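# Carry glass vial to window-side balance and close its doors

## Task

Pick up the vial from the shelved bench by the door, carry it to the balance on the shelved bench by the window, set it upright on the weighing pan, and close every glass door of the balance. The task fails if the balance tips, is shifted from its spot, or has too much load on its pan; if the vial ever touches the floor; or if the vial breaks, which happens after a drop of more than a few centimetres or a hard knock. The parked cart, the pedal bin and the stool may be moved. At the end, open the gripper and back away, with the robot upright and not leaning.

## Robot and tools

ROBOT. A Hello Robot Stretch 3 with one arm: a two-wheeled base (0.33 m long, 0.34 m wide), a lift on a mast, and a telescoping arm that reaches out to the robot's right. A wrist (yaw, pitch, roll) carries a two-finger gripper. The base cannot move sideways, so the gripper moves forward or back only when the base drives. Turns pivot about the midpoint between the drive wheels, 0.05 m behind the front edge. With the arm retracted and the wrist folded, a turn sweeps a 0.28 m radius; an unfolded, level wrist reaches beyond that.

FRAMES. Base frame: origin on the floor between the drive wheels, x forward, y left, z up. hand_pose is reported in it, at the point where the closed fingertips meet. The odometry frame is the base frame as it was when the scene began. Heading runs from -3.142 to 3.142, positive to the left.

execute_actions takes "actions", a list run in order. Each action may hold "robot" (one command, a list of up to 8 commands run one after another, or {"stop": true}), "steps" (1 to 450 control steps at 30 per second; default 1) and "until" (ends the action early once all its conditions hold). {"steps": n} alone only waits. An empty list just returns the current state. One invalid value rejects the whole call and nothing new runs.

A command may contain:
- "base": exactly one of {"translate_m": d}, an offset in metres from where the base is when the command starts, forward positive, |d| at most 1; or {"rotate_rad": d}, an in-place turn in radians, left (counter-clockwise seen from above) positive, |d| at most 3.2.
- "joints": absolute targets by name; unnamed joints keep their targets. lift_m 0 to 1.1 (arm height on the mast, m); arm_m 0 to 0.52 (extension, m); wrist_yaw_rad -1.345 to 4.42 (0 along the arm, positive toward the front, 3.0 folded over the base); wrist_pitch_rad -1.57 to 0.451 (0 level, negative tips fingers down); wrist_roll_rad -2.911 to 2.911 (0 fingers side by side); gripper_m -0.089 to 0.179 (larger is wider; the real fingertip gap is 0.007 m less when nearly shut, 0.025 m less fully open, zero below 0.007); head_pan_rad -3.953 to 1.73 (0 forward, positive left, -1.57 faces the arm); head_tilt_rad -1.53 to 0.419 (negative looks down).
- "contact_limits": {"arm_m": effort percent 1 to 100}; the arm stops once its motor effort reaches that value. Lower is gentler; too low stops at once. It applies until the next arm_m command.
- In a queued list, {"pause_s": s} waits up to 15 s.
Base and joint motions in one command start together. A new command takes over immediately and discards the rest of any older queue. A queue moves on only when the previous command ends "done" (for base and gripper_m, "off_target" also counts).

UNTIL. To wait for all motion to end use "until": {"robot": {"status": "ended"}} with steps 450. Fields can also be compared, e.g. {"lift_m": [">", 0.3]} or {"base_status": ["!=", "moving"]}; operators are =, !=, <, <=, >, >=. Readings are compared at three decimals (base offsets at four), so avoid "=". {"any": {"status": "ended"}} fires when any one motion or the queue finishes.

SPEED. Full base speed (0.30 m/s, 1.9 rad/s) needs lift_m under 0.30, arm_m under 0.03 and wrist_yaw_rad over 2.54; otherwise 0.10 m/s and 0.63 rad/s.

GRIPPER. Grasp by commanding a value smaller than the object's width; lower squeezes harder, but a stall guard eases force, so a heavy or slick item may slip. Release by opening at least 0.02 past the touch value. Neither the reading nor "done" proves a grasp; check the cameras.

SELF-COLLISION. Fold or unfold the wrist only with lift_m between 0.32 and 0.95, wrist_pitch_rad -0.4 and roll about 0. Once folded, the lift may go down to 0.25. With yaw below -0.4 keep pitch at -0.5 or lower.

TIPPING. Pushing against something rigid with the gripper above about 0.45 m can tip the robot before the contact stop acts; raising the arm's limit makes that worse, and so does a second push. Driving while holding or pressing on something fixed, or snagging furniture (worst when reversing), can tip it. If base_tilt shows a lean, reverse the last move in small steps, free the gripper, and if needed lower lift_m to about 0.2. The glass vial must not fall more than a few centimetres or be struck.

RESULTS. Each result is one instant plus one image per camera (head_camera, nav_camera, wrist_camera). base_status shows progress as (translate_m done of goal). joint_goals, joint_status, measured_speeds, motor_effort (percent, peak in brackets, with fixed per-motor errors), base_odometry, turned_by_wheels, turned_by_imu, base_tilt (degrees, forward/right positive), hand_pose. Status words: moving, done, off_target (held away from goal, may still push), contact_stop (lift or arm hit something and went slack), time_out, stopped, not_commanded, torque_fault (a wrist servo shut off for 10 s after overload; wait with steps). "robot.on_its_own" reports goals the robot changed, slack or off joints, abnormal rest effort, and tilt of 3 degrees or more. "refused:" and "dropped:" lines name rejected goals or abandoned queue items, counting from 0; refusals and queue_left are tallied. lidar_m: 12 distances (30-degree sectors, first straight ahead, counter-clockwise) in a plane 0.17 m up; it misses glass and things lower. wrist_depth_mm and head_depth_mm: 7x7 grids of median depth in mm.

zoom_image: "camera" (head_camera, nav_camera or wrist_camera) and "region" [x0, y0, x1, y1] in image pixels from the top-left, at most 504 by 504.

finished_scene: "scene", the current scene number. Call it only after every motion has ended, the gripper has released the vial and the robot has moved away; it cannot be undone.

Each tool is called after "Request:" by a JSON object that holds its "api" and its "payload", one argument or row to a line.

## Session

Request:
{"api": "execute_actions", "payload": {
  "actions": []
}}

Scene clock: 0.00 s.
robot.base_odometry: x=+0.000 y=+0.000 heading=+0.000 (m, m, rad; robot's odometry frame)
robot.turned_by_wheels: +0.000 (rad since the last result)
robot.turned_by_imu: +0.000 (rad since the last result)
robot.base_tilt: forward=-1.8 right=+0.0 (deg)
robot.lidar_m: 1.90 2.31 1.66 1.95 1.04 1.04 1.17 1.66 1.68 1.77 1.67 1.66
robot.head_depth_mm: 1962 2201 2213 2201 2198 2169 1723 / 1977 2410 2398 2400 2352 2314 2096 / 1992 2624 2621 2633 2498 2394 2082 / 1999 2853 2905 2884 2808 2455 2164 / 2020 2904 3020 3080 3095 2945 2070 / 2028 2702 2752 2810 2717 2786 2130 / 2043 2520 2506 2537 2391 2530 2099
robot.base_status: not_commanded
robot.joint_positions: lift_m=+0.315 arm_m=-0.003 wrist_yaw_rad=+2.814 wrist_pitch_rad=-0.523 wrist_roll_rad=-0.009 gripper_m=+0.037 head_pan_rad=+0.003 head_tilt_rad=+0.005
robot.joint_goals: lift_m=+0.315 arm_m=-0.003 wrist_yaw_rad=+2.814 wrist_pitch_rad=-0.523 wrist_roll_rad=-0.009 gripper_m=+0.037 head_pan_rad=+0.003 head_tilt_rad=+0.005
robot.joint_status: lift_m=not_commanded arm_m=not_commanded wrist_yaw_rad=not_commanded wrist_pitch_rad=not_commanded wrist_roll_rad=not_commanded gripper_m=not_commanded head_pan_rad=not_commanded head_tilt_rad=not_commanded
robot.measured_speeds: translate_m=+0.000 rotate_rad=+0.000 lift_m=+0.000 arm_m=+0.000 wrist_yaw_rad=+0.000 wrist_pitch_rad=+0.000 wrist_roll_rad=+0.000 head_pan_rad=+0.000 head_tilt_rad=+0.000
robot: refusals=0 queue=idle queue_left=0
robot.motor_effort: left_wheel=+0 right_wheel=+0 lift_m=+27 arm_m=+0 wrist_yaw_rad=+1 wrist_pitch_rad=+7 wrist_roll_rad=+1 gripper_m=+0 head_pan_rad=+0 head_tilt_rad=+2 (%)
robot.hand_pose: x=+0.0464 y=+0.0566 z=+0.3052 quat_wxyz=(+0.292, +0.700, +0.070, +0.648) (m; robot's base frame)
robot.wrist_depth_mm: - - - - - - - / - - - - - - - / - 873 888 904 936 935 966 / - 693 702 715 718 730 743 / 553 577 593 582 588 598 610 / 476 - - 497 509 508 510 / 438 - - 430 431 439 443
pictures: head_camera (sideways: a quarter turn clockwise sets it upright), nav_camera (sideways: a quarter turn counterclockwise sets it upright), wrist_camera
camera_calibration (this result's frames):
head_camera: T_world_to_cam=[[-0.0100918, -0.0439011, -0.998985, 1.32155], [-0.021692, 0.99881, -0.0436743, 0.06054], [0.999714, 0.0212292, -0.011032, -0.0316084], [0, 0, 0, 1]] pos_world=[0.0462493, -0.00177941, 1.32251]
nav_camera: T_world_to_cam=[[-0.0340763, 0.0272618, 0.999047, -1.26233], [0.0226987, -0.999349, 0.0280442, 0.0206431], [0.999161, 0.0236327, 0.0334353, -0.0927654], [0, 0, 0, 1]] pos_world=[0.0492035, 0.0572353, 1.26365]
wrist_camera: T_world_to_cam=[[0.944306, -0.322826, 0.0637866, -0.0540949], [-0.149992, -0.594793, -0.789761, 0.318156], [0.292896, 0.736209, -0.610089, 0.29215], [0, 0, 0, 1]] pos_world=[0.0132336, -0.0433099, 0.432955]
Images, in order (width x height): head_camera 896x504, nav_camera 672x504, wrist_camera 644x364.

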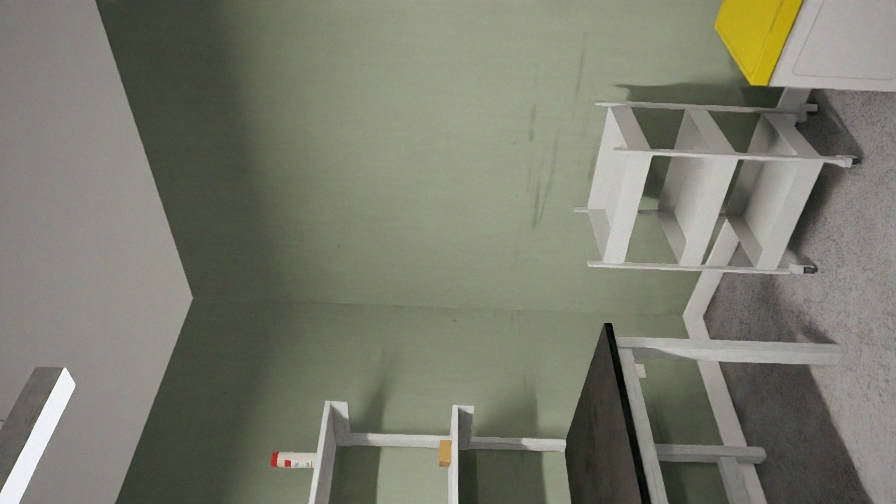

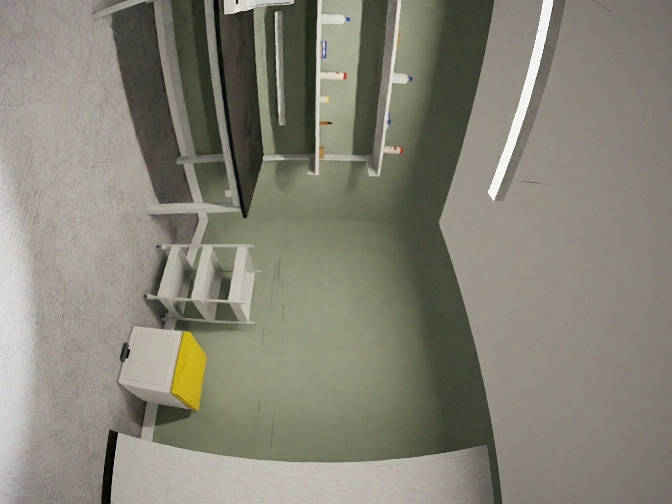

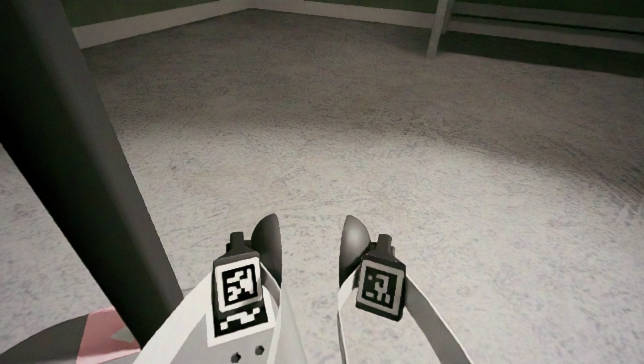

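Request:
{"api": "execute_actions", "payload": {
  "actions": [
    {"robot":{"joints":{"head_pan_rad":0.85,"head_tilt_rad":-0.3,"lift_m":0.29,"wrist_pitch_rad":-0.4}},"steps":150,"until":{"robot":{"status":"ended"}}}
  ]
}}

Request:
{"api": "zoom_image", "payload": {
  "camera": "head_camera",
  "region": [280, 130, 520, 370]
}}

Request:
{"api": "execute_actions", "payload": {
  "actions": [
    {"robot":{"joints":{"head_pan_rad":-2.1}},"steps":150,"until":{"robot":{"status":"ended"}}}
  ]
}}

Scene clock: 4.40 s.
robot.base_odometry: x=+0.000 y=+0.000 heading=+0.000 (m, m, rad; robot's odometry frame)
robot.turned_by_wheels: +0.000 (rad since the last result)
robot.turned_by_imu: +0.001 (rad since the last result)
robot.base_tilt: forward=-1.8 right=+0.0 (deg)
robot.lidar_m: 1.90 2.31 1.65 1.95 1.04 1.04 1.17 1.67 1.68 1.77 1.67 1.67
robot.head_depth_mm: 2032 2159 2296 1890 2486 1910 1504 / 2038 2167 2312 2056 2474 1912 1511 / 2053 2179 2293 1852 2493 1901 1502 / 2073 2190 2299 1830 2453 1888 1493 / 2112 2216 2353 2511 2564 1886 1495 / 2110 2227 2387 2519 2534 1880 1479 / 2120 2246 2378 2537 2527 1871 1480
robot.base_status: not_commanded
robot.joint_positions: lift_m=+0.290 arm_m=-0.003 wrist_yaw_rad=+2.814 wrist_pitch_rad=-0.423 wrist_roll_rad=-0.009 gripper_m=+0.037 head_pan_rad=+0.843 head_tilt_rad=-0.296
robot.joint_goals: lift_m=+0.290 arm_m=-0.003 wrist_yaw_rad=+2.814 wrist_pitch_rad=-0.400 wrist_roll_rad=-0.009 gripper_m=+0.037 head_pan_rad=+0.850 head_tilt_rad=-0.300
robot.joint_status: lift_m=done arm_m=not_commanded wrist_yaw_rad=not_commanded wrist_pitch_rad=done wrist_roll_rad=not_commanded gripper_m=not_commanded head_pan_rad=done head_tilt_rad=done
robot.measured_speeds: translate_m=+0.000 rotate_rad=+0.000 lift_m=+0.000 arm_m=+0.000 wrist_yaw_rad=+0.000 wrist_pitch_rad=+0.000 wrist_roll_rad=+0.000 head_pan_rad=+0.000 head_tilt_rad=+0.000
robot: refusals=0 queue=done queue_left=0
robot.motor_effort: left_wheel=+0(0) right_wheel=+0(0) lift_m=+24(26) arm_m=+0(0) wrist_yaw_rad=+1(0) wrist_pitch_rad=+14(12) wrist_roll_rad=+1(1) gripper_m=+1(0) head_pan_rad=+3(32) head_tilt_rad=-3(21) (%)
robot.hand_pose: x=+0.0508 y=+0.0696 z=+0.3016 quat_wxyz=(+0.260, +0.703, +0.035, +0.661) (m; robot's base frame)
robot.wrist_depth_mm: - - - - - - - / - - - - - - - / - - - - - - - / - 762 783 784 805 827 843 / 577 612 634 614 640 640 660 / 492 510 - 517 536 521 530 / 439 - - 441 440 447 452
pictures: head_camera (sideways: a quarter turn clockwise sets it upright), nav_camera (sideways: a quarter turn counterclockwise sets it upright), wrist_camera
camera_calibration (this result's frames):
head_camera: T_world_to_cam=[[-0.170662, -0.257394, -0.951116, 1.25983], [-0.766345, 0.641415, -0.0360738, 0.0551718], [0.619346, 0.722727, -0.306718, 0.3556], [0, 0, 0, 1]] pos_world=[0.0370465, 0.0318829, 1.3093]
nav_camera: T_world_to_cam=[[0.15491, 0.214892, 0.964274, -1.21782], [0.764307, -0.644515, 0.0208476, 0.0254981], [0.625969, 0.733772, -0.264086, 0.296805], [0, 0, 0, 1]] pos_world=[-0.0166262, 0.0603481, 1.25217]
wrist_camera: T_world_to_cam=[[0.942295, -0.328743, 0.0633068, -0.0531674], [-0.123717, -0.517649, -0.846601, 0.334177], [0.311085, 0.789916, -0.528449, 0.249802], [0, 0, 0, 1]] pos_world=[0.0137329, -0.041815, 0.418288]
Images, in order (width x height): head_camera 896x504, nav_camera 672x504, wrist_camera 644x364.

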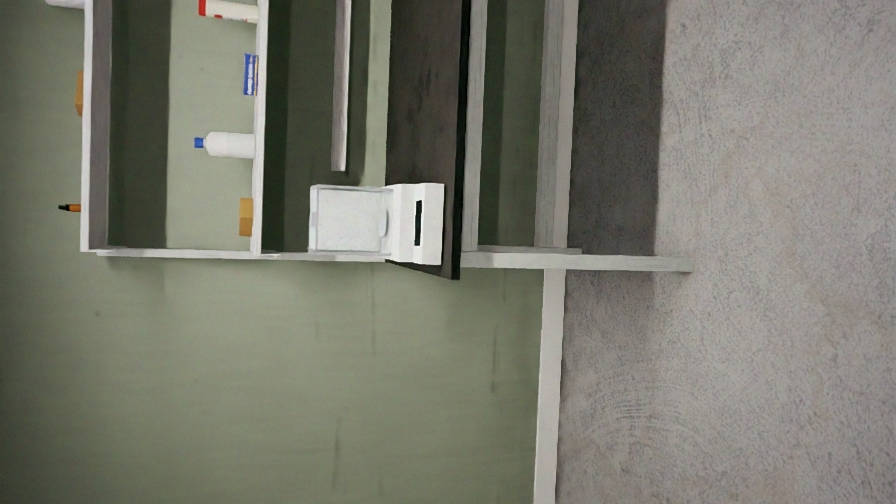

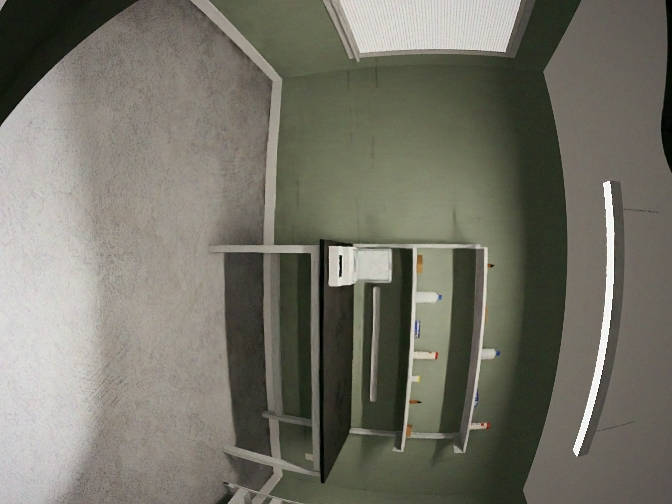

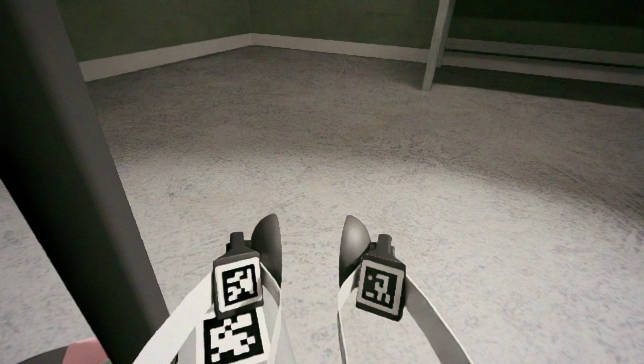

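Region (280, 130, 520, 370) of head_camera's 896x504 image, scaled by 2.100, with more detail than that image has.

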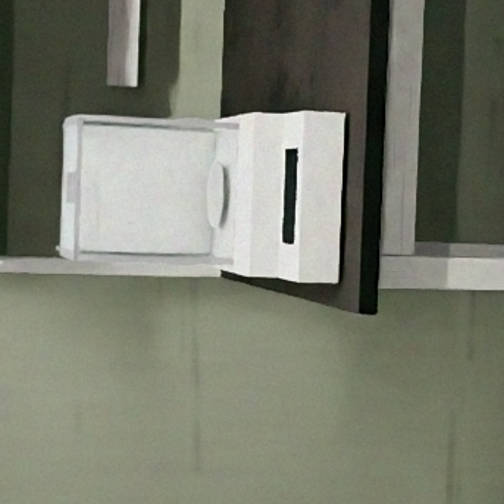

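Scene clock: 6.43 s.
robot.base_odometry: x=+0.000 y=+0.000 heading=+0.000 (m, m, rad; robot's odometry frame)
robot.turned_by_wheels: +0.000 (rad since the last result)
robot.turned_by_imu: +0.000 (rad since the last result)
robot.base_tilt: forward=-1.8 right=+0.0 (deg)
robot.lidar_m: 1.90 2.31 1.66 1.95 1.04 1.04 1.17 1.67 1.67 1.77 1.67 1.67
robot.head_depth_mm: 1919 2052 2134 1727 2369 1916 1508 / 1950 2076 2190 1867 2424 1898 1506 / 1994 2119 2251 1839 2397 1886 1501 / 2027 2182 2333 1863 2440 1892 1496 / 2095 2216 2385 1909 2505 1884 1491 / 2172 2333 2460 1850 2311 1873 1493 / 2254 2376 2522 2712 2526 1878 1481
robot.base_status: not_commanded
robot.joint_positions: lift_m=+0.290 arm_m=-0.003 wrist_yaw_rad=+2.814 wrist_pitch_rad=-0.423 wrist_roll_rad=-0.009 gripper_m=+0.037 head_pan_rad=-2.093 head_tilt_rad=-0.296
robot.joint_goals: lift_m=+0.290 arm_m=-0.003 wrist_yaw_rad=+2.814 wrist_pitch_rad=-0.400 wrist_roll_rad=-0.009 gripper_m=+0.037 head_pan_rad=-2.100 head_tilt_rad=-0.300
robot.joint_status: lift_m=done arm_m=not_commanded wrist_yaw_rad=not_commanded wrist_pitch_rad=done wrist_roll_rad=not_commanded gripper_m=not_commanded head_pan_rad=done head_tilt_rad=done
robot.measured_speeds: translate_m=+0.000 rotate_rad=+0.000 lift_m=+0.000 arm_m=+0.000 wrist_yaw_rad=+0.000 wrist_pitch_rad=+0.000 wrist_roll_rad=+0.000 head_pan_rad=+0.000 head_tilt_rad=+0.000
robot: refusals=0 queue=done queue_left=0
robot.motor_effort: left_wheel=+0(0) right_wheel=+0(0) lift_m=+24(23) arm_m=+0(0) wrist_yaw_rad=+0(1) wrist_pitch_rad=+14(14) wrist_roll_rad=+1(1) gripper_m=+1(0) head_pan_rad=-3(32) head_tilt_rad=-2(3) (%)
robot.hand_pose: x=+0.0508 y=+0.0696 z=+0.3016 quat_wxyz=(+0.260, +0.703, +0.035, +0.661) (m; robot's base frame)
robot.wrist_depth_mm: - - - - - - - / - - - - - - - / - - - - - - - / - 777 766 793 805 825 835 / 576 608 636 628 632 643 644 / 496 507 - 514 536 530 541 / 439 - - 438 438 450 453
pictures: head_camera (sideways: a quarter turn clockwise sets it upright), nav_camera (sideways: a quarter turn counterclockwise sets it upright), wrist_camera
camera_calibration (this result's frames):
head_camera: T_world_to_cam=[[0.114498, 0.287063, -0.951044, 1.25799], [0.881377, -0.471035, -0.0360664, 0.045111], [-0.458329, -0.834098, -0.306944, 0.362467], [0, 0, 0, 1]] pos_world=[-0.017669, -0.0375419, 1.30929]
nav_camera: T_world_to_cam=[[-0.107777, -0.24224, 0.964211, -1.21614], [-0.880014, 0.47449, 0.0208411, 0.035537], [-0.462557, -0.846274, -0.264314, 0.303742], [0, 0, 0, 1]] pos_world=[0.0406992, -0.0544111, 1.25216]
wrist_camera: T_world_to_cam=[[0.942295, -0.328743, 0.0633068, -0.0531674], [-0.123717, -0.517649, -0.846602, 0.334177], [0.311085, 0.789916, -0.528449, 0.249802], [0, 0, 0, 1]] pos_world=[0.0137329, -0.041815, 0.418288]
Images, in order (width x height): head_camera 896x504, nav_camera 672x504, wrist_camera 644x364.

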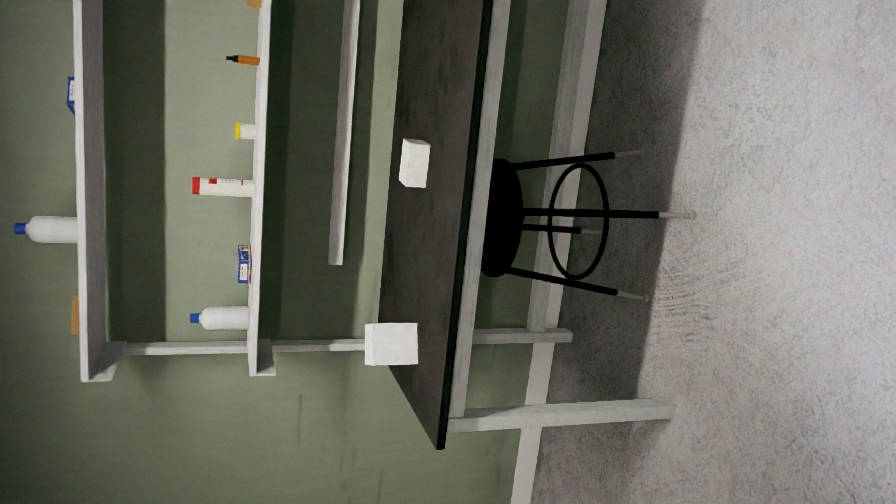

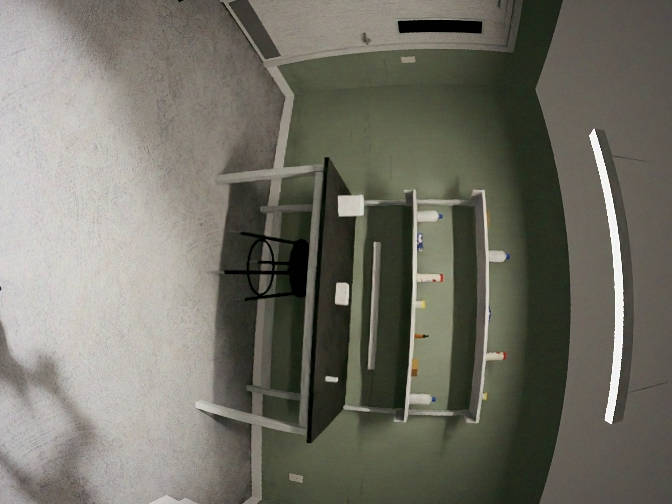

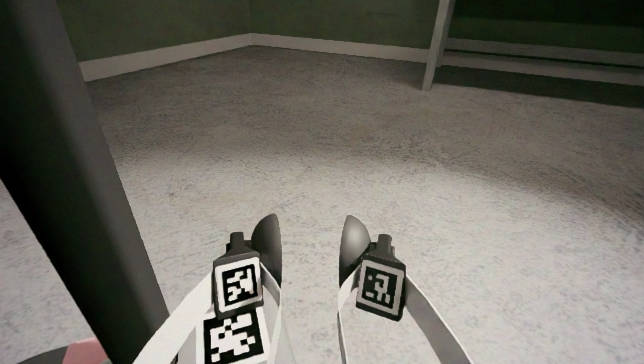

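Request:
{"api": "execute_actions", "payload": {
  "actions": [
    {"robot":[{"base":{"rotate_rad":0.677},"joints":{"head_pan_rad":-1.5,"head_tilt_rad":-0.75}},{"base":{"translate_m":-1.0}}],"steps":450,"until":{"robot":{"translate_m":["<",-0.6]}}},
    {"robot":[{"base":{"translate_m":-0.605}},{"base":{"rotate_rad":-1.438},"joints":{"lift_m":0.82,"gripper_m":0.10}}],"steps":450,"until":{"robot":{"lift_m":[">",0.5]}}},
    {"robot":[{"joints":{"wrist_yaw_rad":1.2,"lift_m":0.82}},{"joints":{"wrist_yaw_rad":0,"wrist_pitch_rad":-0.25}}],"steps":450,"until":{"robot":{"status":"ended"}}}
  ]
}}

Scene clock: 27.27 s.
robot.base_odometry: x=-0.940 y=-0.755 heading=-0.761 (m, m, rad; robot's odometry frame)
robot.turned_by_wheels: -0.761 (rad since the last result)
robot.turned_by_imu: -0.764 (rad since the last result)
robot.base_tilt: forward=-1.9 right=+0.0 (deg)
robot.lidar_m: 2.12 1.93 2.61 2.85 1.23 0.88 0.85 1.48 0.52 1.03 0.81 0.66
robot.head_depth_mm: 958 1085 933 750 627 1343 - / 965 1087 937 732 626 - - / 965 1089 935 750 657 - - / 971 1094 931 750 612 1316 1153 / 976 1108 935 748 624 1315 1153 / 986 1117 932 748 624 1316 1147 / 995 1132 933 749 640 1319 1150
robot.base_status: done (rotate_rad -1.4379 of -1.4380)
robot.joint_positions: lift_m=+0.820 arm_m=-0.003 wrist_yaw_rad=+0.003 wrist_pitch_rad=-0.274 wrist_roll_rad=-0.009 gripper_m=+0.100 head_pan_rad=-1.507 head_tilt_rad=-0.741
robot.joint_goals: lift_m=+0.820 arm_m=-0.003 wrist_yaw_rad=+0.000 wrist_pitch_rad=-0.250 wrist_roll_rad=-0.009 gripper_m=+0.100 head_pan_rad=-1.500 head_tilt_rad=-0.750
robot.joint_status: lift_m=done arm_m=not_commanded wrist_yaw_rad=done wrist_pitch_rad=done wrist_roll_rad=not_commanded gripper_m=done head_pan_rad=done head_tilt_rad=done
robot.measured_speeds: translate_m=+0.000 rotate_rad=+0.000 lift_m=+0.000 arm_m=+0.000 wrist_yaw_rad=+0.000 wrist_pitch_rad=+0.000 wrist_roll_rad=+0.000 head_pan_rad=+0.000 head_tilt_rad=+0.000
robot: refusals=0 queue=done queue_left=0
robot.motor_effort: left_wheel=+1(7) right_wheel=-1(6) lift_m=+29(31) arm_m=+0(0) wrist_yaw_rad=-2(3) wrist_pitch_rad=+15(16) wrist_roll_rad=+1(1) gripper_m=+2(81) head_pan_rad=+3(30) head_tilt_rad=-4(33) (%)
robot.hand_pose: x=-0.0207 y=-0.3823 z=+0.8660 quat_wxyz=(+0.704, +0.099, -0.697, -0.095) (m; robot's base frame)
robot.wrist_depth_mm: 748 778 791 781 791 815 815 / 807 818 852 831 838 872 854 / 763 804 815 829 854 916 907 / 442 495 499 515 526 584 - / 355 361 384 356 400 383 412 / 280 295 288 291 287 301 302 / 235 233 236 238 239 245 246
pictures: head_camera (sideways: a quarter turn clockwise sets it upright), nav_camera (sideways: a quarter turn counterclockwise sets it upright), wrist_camera
camera_calibration (this result's frames):
head_camera: T_world_to_cam=[[-0.0875805, 0.681208, -0.726832, 0.966835], [0.994036, 0.107356, -0.01916, 0.0223972], [0.0649782, -0.724175, -0.686548, 0.853186], [0, 0, 0, 1]] pos_world=[0.00697383, -0.0431648, 1.28891]
nav_camera: T_world_to_cam=[[0.0690202, -0.649899, 0.75688, -0.946791], [-0.995207, -0.0975431, 0.00699743, 0.0542708], [0.0692808, -0.753735, -0.653516, 0.806926], [0, 0, 0, 1]] pos_world=[0.0634538, -0.00181576, 1.24357]
wrist_camera: T_world_to_cam=[[-0.998016, 0.01375, 0.0614375, -0.077707], [-0.0508904, 0.398325, -0.915832, 0.980848], [-0.0370648, -0.917141, -0.396835, 0.153402], [0, 0, 0, 1]] pos_world=[-0.0219512, -0.248936, 0.963942]
Images, in order (width x height): head_camera 896x504, nav_camera 672x504, wrist_camera 644x364.

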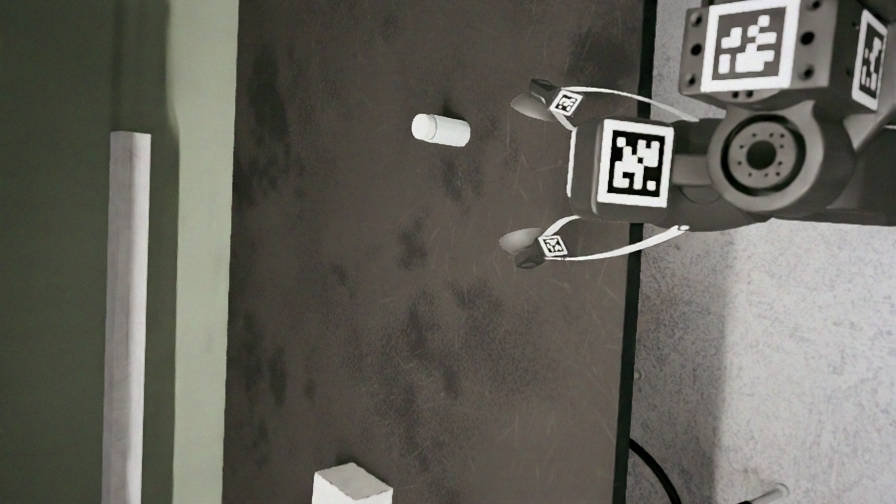

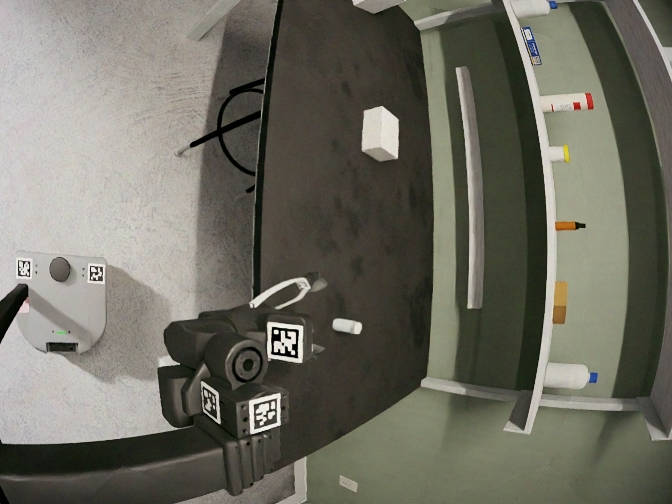

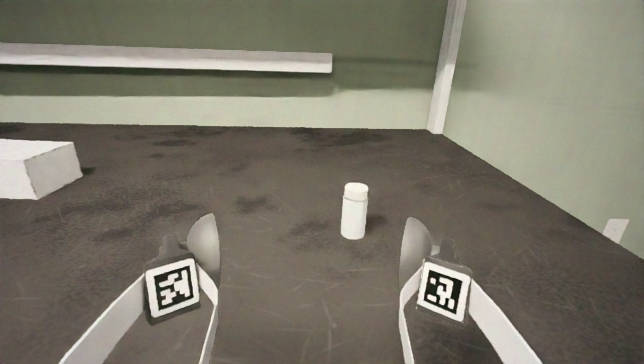

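Request:
{"api": "execute_actions", "payload": {
  "actions": [
    {"robot":[{"base":{"translate_m":-0.052},"joints":{"lift_m":0.745,"arm_m":0.09}},{"joints":{"arm_m":0.175}}],"steps":450,"until":{"robot":{"status":"ended"}}}
  ]
}}

Scene clock: 33.37 s.
robot.base_odometry: x=-0.977 y=-0.719 heading=-0.761 (m, m, rad; robot's odometry frame)
robot.turned_by_wheels: +0.000 (rad since the last result)
robot.turned_by_imu: +0.001 (rad since the last result)
robot.base_tilt: forward=-1.9 right=+0.0 (deg)
robot.lidar_m: 2.11 1.98 2.67 2.85 1.16 0.83 0.79 1.43 0.49 1.03 0.84 0.70
robot.head_depth_mm: 959 1087 933 760 - - 1114 / 967 1088 932 770 - 1288 1151 / 967 1089 933 782 - 1312 1148 / 972 1098 936 748 626 1311 1152 / 979 1110 937 750 626 1313 1150 / 988 1118 931 748 639 1317 1146 / 997 1132 932 749 639 1308 1149
robot.base_status: done (translate_m -0.0520 of -0.0520)
robot.joint_positions: lift_m=+0.745 arm_m=+0.175 wrist_yaw_rad=+0.002 wrist_pitch_rad=-0.273 wrist_roll_rad=-0.009 gripper_m=+0.100 head_pan_rad=-1.507 head_tilt_rad=-0.741
robot.joint_goals: lift_m=+0.745 arm_m=+0.175 wrist_yaw_rad=+0.000 wrist_pitch_rad=-0.250 wrist_roll_rad=-0.009 gripper_m=+0.100 head_pan_rad=-1.500 head_tilt_rad=-0.750
robot.joint_status: lift_m=done arm_m=done wrist_yaw_rad=done wrist_pitch_rad=done wrist_roll_rad=not_commanded gripper_m=done head_pan_rad=done head_tilt_rad=done
robot.measured_speeds: translate_m=+0.000 rotate_rad=+0.000 lift_m=+0.000 arm_m=+0.000 wrist_yaw_rad=+0.000 wrist_pitch_rad=+0.000 wrist_roll_rad=+0.000 head_pan_rad=+0.000 head_tilt_rad=+0.000
robot: refusals=0 queue=done queue_left=0
robot.motor_effort: left_wheel=+1(3) right_wheel=-1(4) lift_m=+24(28) arm_m=+2(2) wrist_yaw_rad=-1(2) wrist_pitch_rad=+14(15) wrist_roll_rad=+1(1) gripper_m=+1(0) head_pan_rad=+1(3) head_tilt_rad=-5(6) (%)
robot.hand_pose: x=-0.0210 y=-0.5600 z=+0.7914 quat_wxyz=(+0.704, +0.098, -0.697, -0.095) (m; robot's base frame)
robot.wrist_depth_mm: 554 568 614 635 655 647 650 / 656 659 679 686 680 693 710 / 481 496 521 532 546 732 754 / 309 314 319 329 337 344 785 / 226 228 244 163 253 245 250 / 179 188 183 171 183 190 192 / 152 148 150 152 153 155 157
pictures: head_camera (sideways: a quarter turn clockwise sets it upright), nav_camera (sideways: a quarter turn counterclockwise sets it upright), wrist_camera
camera_calibration (this result's frames):
head_camera: T_world_to_cam=[[-0.0875812, 0.681208, -0.726832, 0.966835], [0.994036, 0.107357, -0.01916, 0.0223972], [0.0649789, -0.724175, -0.686548, 0.853186], [0, 0, 0, 1]] pos_world=[0.00697387, -0.0431648, 1.28891]
nav_camera: T_world_to_cam=[[0.0690208, -0.649899, 0.75688, -0.946791], [-0.995207, -0.097544, 0.00699743, 0.0542708], [0.0692815, -0.753735, -0.653516, 0.806926], [0, 0, 0, 1]] pos_world=[0.0634538, -0.0018157, 1.24357]
wrist_camera: T_world_to_cam=[[-0.998, 0.01495, 0.0614201, -0.0702723], [-0.050434, 0.397459, -0.916233, 0.983167], [-0.0381097, -0.917498, -0.39591, -0.0400479], [0, 0, 0, 1]] pos_world=[-0.0220729, -0.426462, 0.889271]
Images, in order (width x height): head_camera 896x504, nav_camera 672x504, wrist_camera 644x364.

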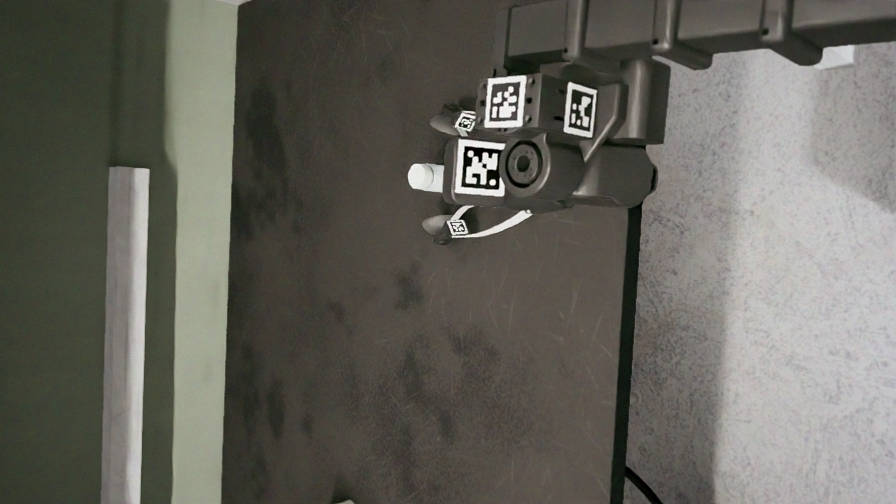

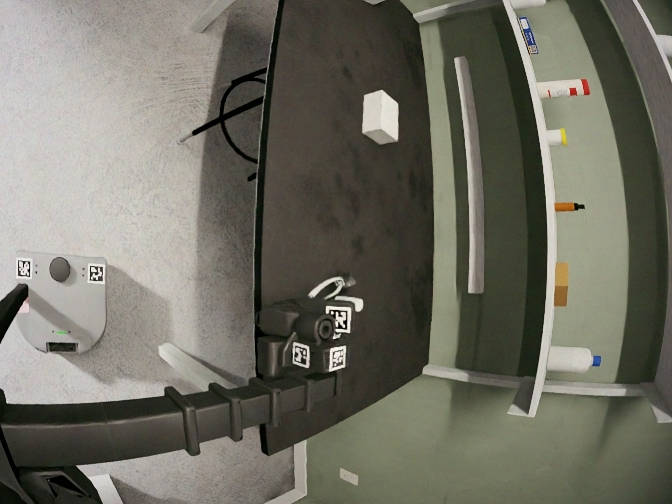

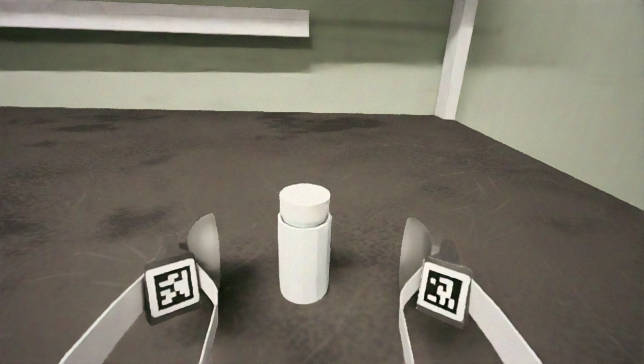

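Request:
{"api": "execute_actions", "payload": {
  "actions": [
    {"robot":[{"base":{"translate_m":0.003},"joints":{"arm_m":0.188,"gripper_m":0.06}},{"joints":{"gripper_m":-0.02}},{"pause_s":0.2},{"joints":{"lift_m":0.77}}],"steps":450,"until":{"robot":{"status":"ended"}}}
  ]
}}

Scene clock: 38.90 s.
robot.base_odometry: x=-0.975 y=-0.721 heading=-0.761 (m, m, rad; robot's odometry frame)
robot.turned_by_wheels: +0.000 (rad since the last result)
robot.turned_by_imu: +0.001 (rad since the last result)
robot.base_tilt: forward=-1.9 right=+0.0 (deg)
robot.lidar_m: 2.11 1.98 2.67 2.84 1.16 0.83 0.80 1.43 0.49 1.04 0.83 0.70
robot.head_depth_mm: 960 1087 935 772 - 1288 1093 / 966 1087 934 796 - 1312 1148 / 968 1088 932 - 597 1315 1154 / 972 1099 930 750 626 1321 1154 / 979 1105 934 749 624 1317 1153 / 984 1120 932 749 639 1314 1150 / 997 1132 931 750 640 1314 1150
robot.base_status: done (translate_m +0.0030 of +0.0030)
robot.joint_positions: lift_m=+0.770 arm_m=+0.188 wrist_yaw_rad=+0.002 wrist_pitch_rad=-0.273 wrist_roll_rad=-0.009 gripper_m=-0.019 head_pan_rad=-1.507 head_tilt_rad=-0.741
robot.joint_goals: lift_m=+0.770 arm_m=+0.188 wrist_yaw_rad=+0.000 wrist_pitch_rad=-0.250 wrist_roll_rad=-0.009 gripper_m=-0.020 head_pan_rad=-1.500 head_tilt_rad=-0.750
robot.joint_status: lift_m=done arm_m=done wrist_yaw_rad=done wrist_pitch_rad=done wrist_roll_rad=not_commanded gripper_m=done head_pan_rad=done head_tilt_rad=done
robot.measured_speeds: translate_m=+0.000 rotate_rad=+0.000 lift_m=+0.000 arm_m=+0.000 wrist_yaw_rad=+0.000 wrist_pitch_rad=+0.000 wrist_roll_rad=+0.000 head_pan_rad=+0.000 head_tilt_rad=+0.000
robot: refusals=0 queue=done queue_left=0
robot.motor_effort: left_wheel=+1(4) right_wheel=-1(3) lift_m=+29(31) arm_m=+2(3) wrist_yaw_rad=-1(1) wrist_pitch_rad=+14(14) wrist_roll_rad=+1(1) gripper_m=-18(91) head_pan_rad=+3(2) head_tilt_rad=-5(5) (%)
robot.hand_pose: x=-0.0210 y=-0.5730 z=+0.8162 quat_wxyz=(+0.704, +0.098, -0.697, -0.095) (m; robot's base frame)
robot.wrist_depth_mm: 545 600 573 613 627 641 643 / 651 663 649 663 668 684 694 / 570 596 619 638 645 716 731 / 366 371 384 391 399 413 785 / 268 273 290 142 288 289 295 / 212 214 219 152 227 225 229 / 175 177 178 178 182 184 187
pictures: head_camera (sideways: a quarter turn clockwise sets it upright), nav_camera (sideways: a quarter turn counterclockwise sets it upright), wrist_camera
camera_calibration (this result's frames):
head_camera: T_world_to_cam=[[-0.0875813, 0.681208, -0.726832, 0.966835], [0.994036, 0.107358, -0.01916, 0.0223972], [0.064979, -0.724175, -0.686548, 0.853186], [0, 0, 0, 1]] pos_world=[0.00697387, -0.0431648, 1.28891]
nav_camera: T_world_to_cam=[[0.0690208, -0.649899, 0.75688, -0.946791], [-0.995207, -0.0975441, 0.00699743, 0.0542708], [0.0692816, -0.753735, -0.653516, 0.806926], [0, 0, 0, 1]] pos_world=[0.0634538, -0.0018157, 1.24357]
wrist_camera: T_world_to_cam=[[-0.998, 0.0149487, 0.0614202, -0.0715998], [-0.0504346, 0.397459, -0.916233, 1.01103], [-0.0381085, -0.917498, -0.39591, -0.042169], [0, 0, 0, 1]] pos_world=[-0.0220728, -0.439461, 0.914039]
Images, in order (width x height): head_camera 896x504, nav_camera 672x504, wrist_camera 644x364.

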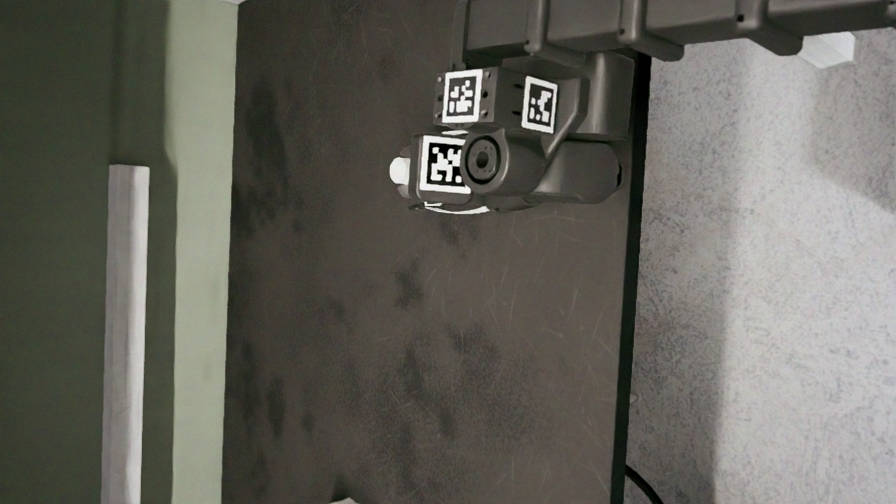

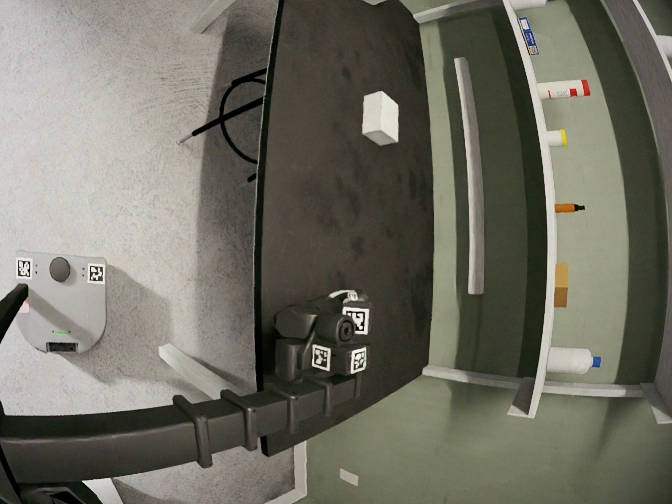

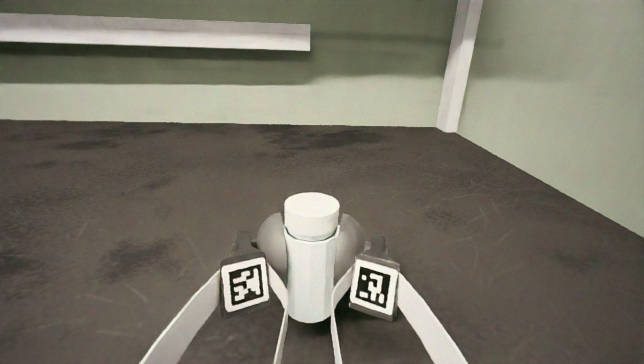

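Request:
{"api": "execute_actions", "payload": {
  "actions": [
    {"robot":[{"joints":{"lift_m":0.84,"arm_m":0.0}},{"joints":{"wrist_pitch_rad":-0.4,"wrist_yaw_rad":2.85}},{"joints":{"lift_m":0.29,"head_pan_rad":-1.57,"head_tilt_rad":-0.7},"base":{"rotate_rad":1.697}}],"steps":450,"until":{"robot":{"status":"ended"}}},
    {"robot":{"base":{"translate_m":1.0}},"steps":450,"until":{"robot":{"translate_m":[">",0.8]}}},
    {"robot":{"base":{"translate_m":1.0}},"steps":450,"until":{"robot":{"translate_m":[">",0.8]}}},
    {"robot":{"base":{"translate_m":1.0}},"steps":450,"until":{"robot":{"translate_m":[">",0.7]}}},
    {"robot":[{"base":{"translate_m":0.82}},{"base":{"rotate_rad":-0.134},"joints":{"lift_m":0.9}}],"steps":450,"until":{"robot":{"lift_m":[">",0.4]}}},
    {"robot":{"joints":{"lift_m":0.9,"wrist_yaw_rad":1.4}},"steps":450,"until":{"robot":{"lift_m":[">",0.6]}}}
  ]
}}

Scene clock: 70.70 s.
robot.base_odometry: x=+0.886 y=+1.806 heading=+0.802 (m, m, rad; robot's odometry frame)
robot.turned_by_wheels: +1.563 (rad since the last result)
robot.turned_by_imu: +1.574 (rad since the last result)
robot.base_tilt: forward=-1.8 right=-0.1 (deg)
robot.lidar_m: 0.50 0.51 0.67 1.08 1.12 1.48 1.68 3.30 0.50 1.76 0.57 0.52
robot.head_depth_mm: 2228 2468 2264 692 636 852 1165 / 2208 1439 958 639 635 1345 1124 / 2262 1358 956 619 637 1342 1212 / 2261 1361 956 635 639 1341 1166 / 2284 1355 616 627 661 1340 1186 / 2088 1359 995 781 680 1340 1165 / 1293 1290 994 780 677 1260 1143
robot.base_status: done (rotate_rad -0.1339 of -0.1340)
robot.joint_positions: lift_m=+0.604 arm_m=+0.000 wrist_yaw_rad=+1.403 wrist_pitch_rad=-0.417 wrist_roll_rad=-0.009 gripper_m=-0.019 head_pan_rad=-1.563 head_tilt_rad=-0.704
robot.joint_goals: lift_m=+0.900 arm_m=+0.000 wrist_yaw_rad=+1.400 wrist_pitch_rad=-0.400 wrist_roll_rad=-0.009 gripper_m=-0.020 head_pan_rad=-1.570 head_tilt_rad=-0.700
robot.joint_status: lift_m=moving arm_m=done wrist_yaw_rad=moving wrist_pitch_rad=done wrist_roll_rad=not_commanded gripper_m=done head_pan_rad=done head_tilt_rad=done
robot.measured_speeds: translate_m=+0.000 rotate_rad=+0.000 lift_m=+0.110 arm_m=+0.000 wrist_yaw_rad=+0.000 wrist_pitch_rad=+0.000 wrist_roll_rad=+0.000 head_pan_rad=+0.000 head_tilt_rad=+0.000
robot: refusals=0 queue=running queue_left=0
robot.motor_effort: left_wheel=+1(6) right_wheel=-1(7) lift_m=+30(30) arm_m=-2(3) wrist_yaw_rad=-2(3) wrist_pitch_rad=+10(15) wrist_roll_rad=+1(1) gripper_m=-19(18) head_pan_rad=-2(10) head_tilt_rad=+2(11) (%)
robot.hand_pose: x=+0.2000 y=-0.1827 z=+0.6168 quat_wxyz=(+0.625, +0.557, -0.431, +0.337) (m; robot's base frame)
robot.wrist_depth_mm: 327 343 365 384 411 331 246 / 349 370 390 418 448 352 256 / 380 394 426 454 486 385 581 / 409 433 467 497 536 579 654 / 449 480 511 142 586 679 749 / 491 532 558 151 530 763 736 / 547 593 656 728 722 737 789
pictures: head_camera (sideways: a quarter turn clockwise sets it upright), nav_camera (sideways: a quarter turn counterclockwise sets it upright), wrist_camera
camera_calibration (this result's frames):
head_camera: T_world_to_cam=[[-0.0489116, 0.657738, -0.751657, 0.998954], [0.998507, 0.0505298, -0.0207584, 0.0244518], [0.0243275, -0.75155, -0.659228, 0.817898], [0, 0, 0, 1]] pos_world=[0.00454767, -0.0435948, 1.29056]
nav_camera: T_world_to_cam=[[0.0321336, -0.624346, 0.780487, -0.977335], [-0.99912, -0.0411221, 0.00823956, 0.0526772], [0.0269509, -0.780065, -0.625118, 0.770244], [0, 0, 0, 1]] pos_world=[0.0632773, -0.00718919, 1.24386]
wrist_camera: T_world_to_cam=[[-0.174511, -0.982621, 0.0632631, -0.192766], [-0.525626, 0.0386358, -0.849838, 0.672914], [0.832624, -0.181559, -0.523234, 0.28427], [0, 0, 0, 1]] pos_world=[0.0833717, -0.163802, 0.732802]
Images, in order (width x height): head_camera 896x504, nav_camera 672x504, wrist_camera 644x364.

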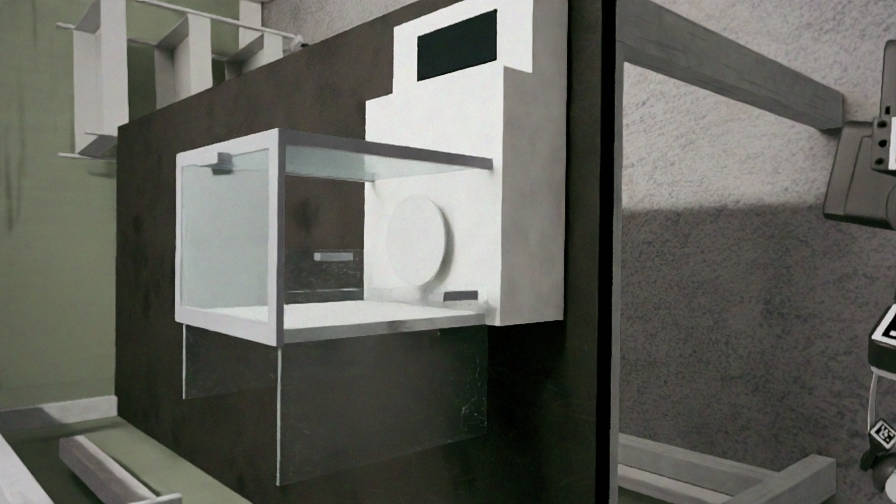

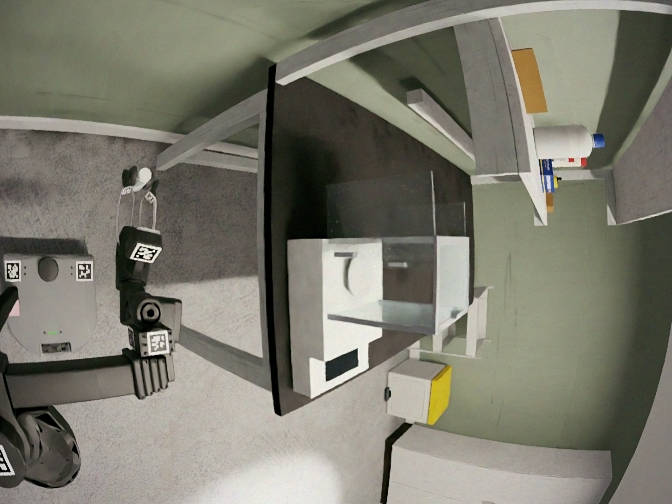

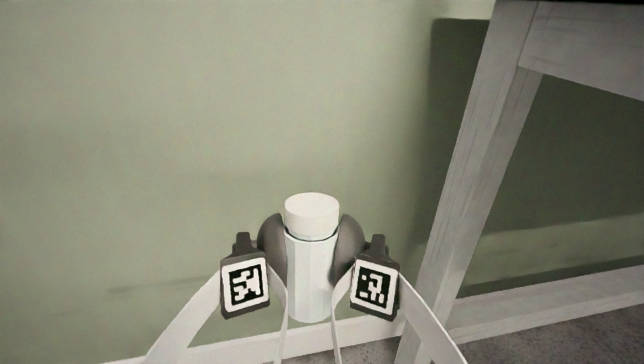

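Request:
{"api": "execute_actions", "payload": {
  "actions": [
    {"steps":200,"until":{"robot":{"status":"ended"}}},
    {"robot":{"base":{"translate_m":0.022},"joints":{"wrist_yaw_rad":0,"wrist_pitch_rad":-0.25}},"steps":450,"until":{"robot":{"status":"ended"}}}
  ]
}}

Scene clock: 75.77 s.
robot.base_odometry: x=+0.901 y=+1.822 heading=+0.802 (m, m, rad; robot's odometry frame)
robot.turned_by_wheels: +0.000 (rad since the last result)
robot.turned_by_imu: +0.001 (rad since the last result)
robot.base_tilt: forward=-1.9 right=-0.1 (deg)
robot.lidar_m: 0.47 0.48 0.65 1.09 1.12 1.48 1.68 3.27 0.50 1.65 0.56 0.50
robot.head_depth_mm: 2219 2414 1033 691 619 - - / 2215 1367 958 618 632 - - / 2279 1361 925 638 - - - / 2273 1360 956 637 637 1309 1163 / 2285 1361 923 759 661 1340 1169 / 1725 1358 993 782 678 1339 1167 / 395 1235 993 781 677 1231 1121
robot.base_status: done (translate_m +0.0220 of +0.0220)
robot.joint_positions: lift_m=+0.900 arm_m=+0.000 wrist_yaw_rad=+0.003 wrist_pitch_rad=-0.276 wrist_roll_rad=-0.009 gripper_m=-0.019 head_pan_rad=-1.563 head_tilt_rad=-0.704
robot.joint_goals: lift_m=+0.900 arm_m=+0.000 wrist_yaw_rad=+0.000 wrist_pitch_rad=-0.250 wrist_roll_rad=-0.009 gripper_m=-0.020 head_pan_rad=-1.570 head_tilt_rad=-0.700
robot.joint_status: lift_m=done arm_m=done wrist_yaw_rad=done wrist_pitch_rad=done wrist_roll_rad=not_commanded gripper_m=done head_pan_rad=done head_tilt_rad=done
robot.measured_speeds: translate_m=+0.000 rotate_rad=+0.000 lift_m=+0.000 arm_m=+0.000 wrist_yaw_rad=+0.000 wrist_pitch_rad=+0.000 wrist_roll_rad=+0.000 head_pan_rad=+0.000 head_tilt_rad=+0.000
robot: refusals=0 queue=done queue_left=0
robot.motor_effort: left_wheel=+1(5) right_wheel=-1(2) lift_m=+29(29) arm_m=-2(2) wrist_yaw_rad=-2(4) wrist_pitch_rad=+16(17) wrist_roll_rad=+1(1) gripper_m=-19(18) head_pan_rad=-2(3) head_tilt_rad=+2(2) (%)
robot.hand_pose: x=-0.0207 y=-0.3851 z=+0.9456 quat_wxyz=(+0.704, +0.099, -0.697, -0.096) (m; robot's base frame)
robot.wrist_depth_mm: 610 873 246 341 - - - / 597 853 294 - - - - / 589 883 292 - - - - / 610 677 358 707 722 - - / 488 493 297 142 362 - - / 388 392 378 152 276 325 - / 319 323 271 271 277 289 -
pictures: head_camera (sideways: a quarter turn clockwise sets it upright), nav_camera (sideways: a quarter turn counterclockwise sets it upright), wrist_camera
camera_calibration (this result's frames):
head_camera: T_world_to_cam=[[-0.0489118, 0.657738, -0.751657, 0.998954], [0.998507, 0.0505302, -0.0207584, 0.0244518], [0.0243278, -0.75155, -0.659228, 0.817898], [0, 0, 0, 1]] pos_world=[0.00454768, -0.0435948, 1.29056]
nav_camera: T_world_to_cam=[[0.0321338, -0.624346, 0.780487, -0.977335], [-0.99912, -0.0411225, 0.00823956, 0.0526772], [0.0269512, -0.780065, -0.625118, 0.770244], [0, 0, 0, 1]] pos_world=[0.0632773, -0.00718917, 1.24386]
wrist_camera: T_world_to_cam=[[-0.998014, 0.0137598, 0.0614712, -0.0826149], [-0.0508561, 0.399841, -0.915173, 1.05482], [-0.0371713, -0.916481, -0.398347, 0.184116], [0, 0, 0, 1]] pos_world=[-0.0219629, -0.251886, 1.04377]
Images, in order (width x height): head_camera 896x504, nav_camera 672x504, wrist_camera 644x364.

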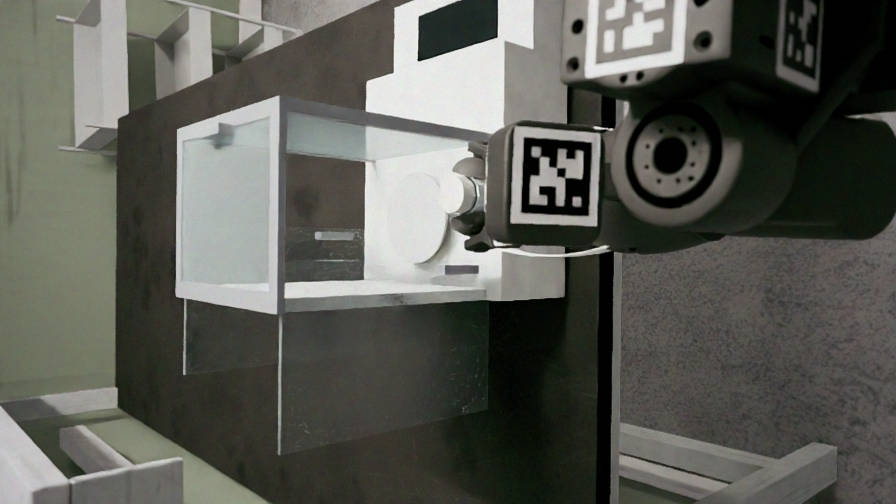

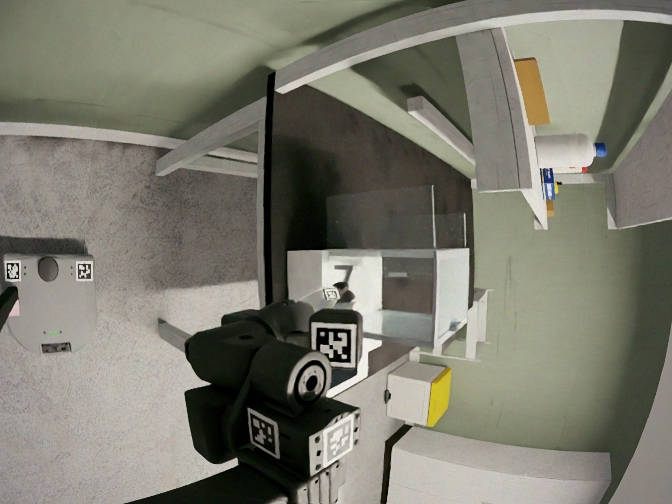

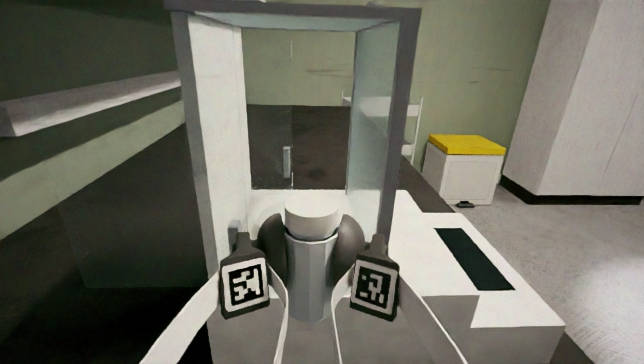

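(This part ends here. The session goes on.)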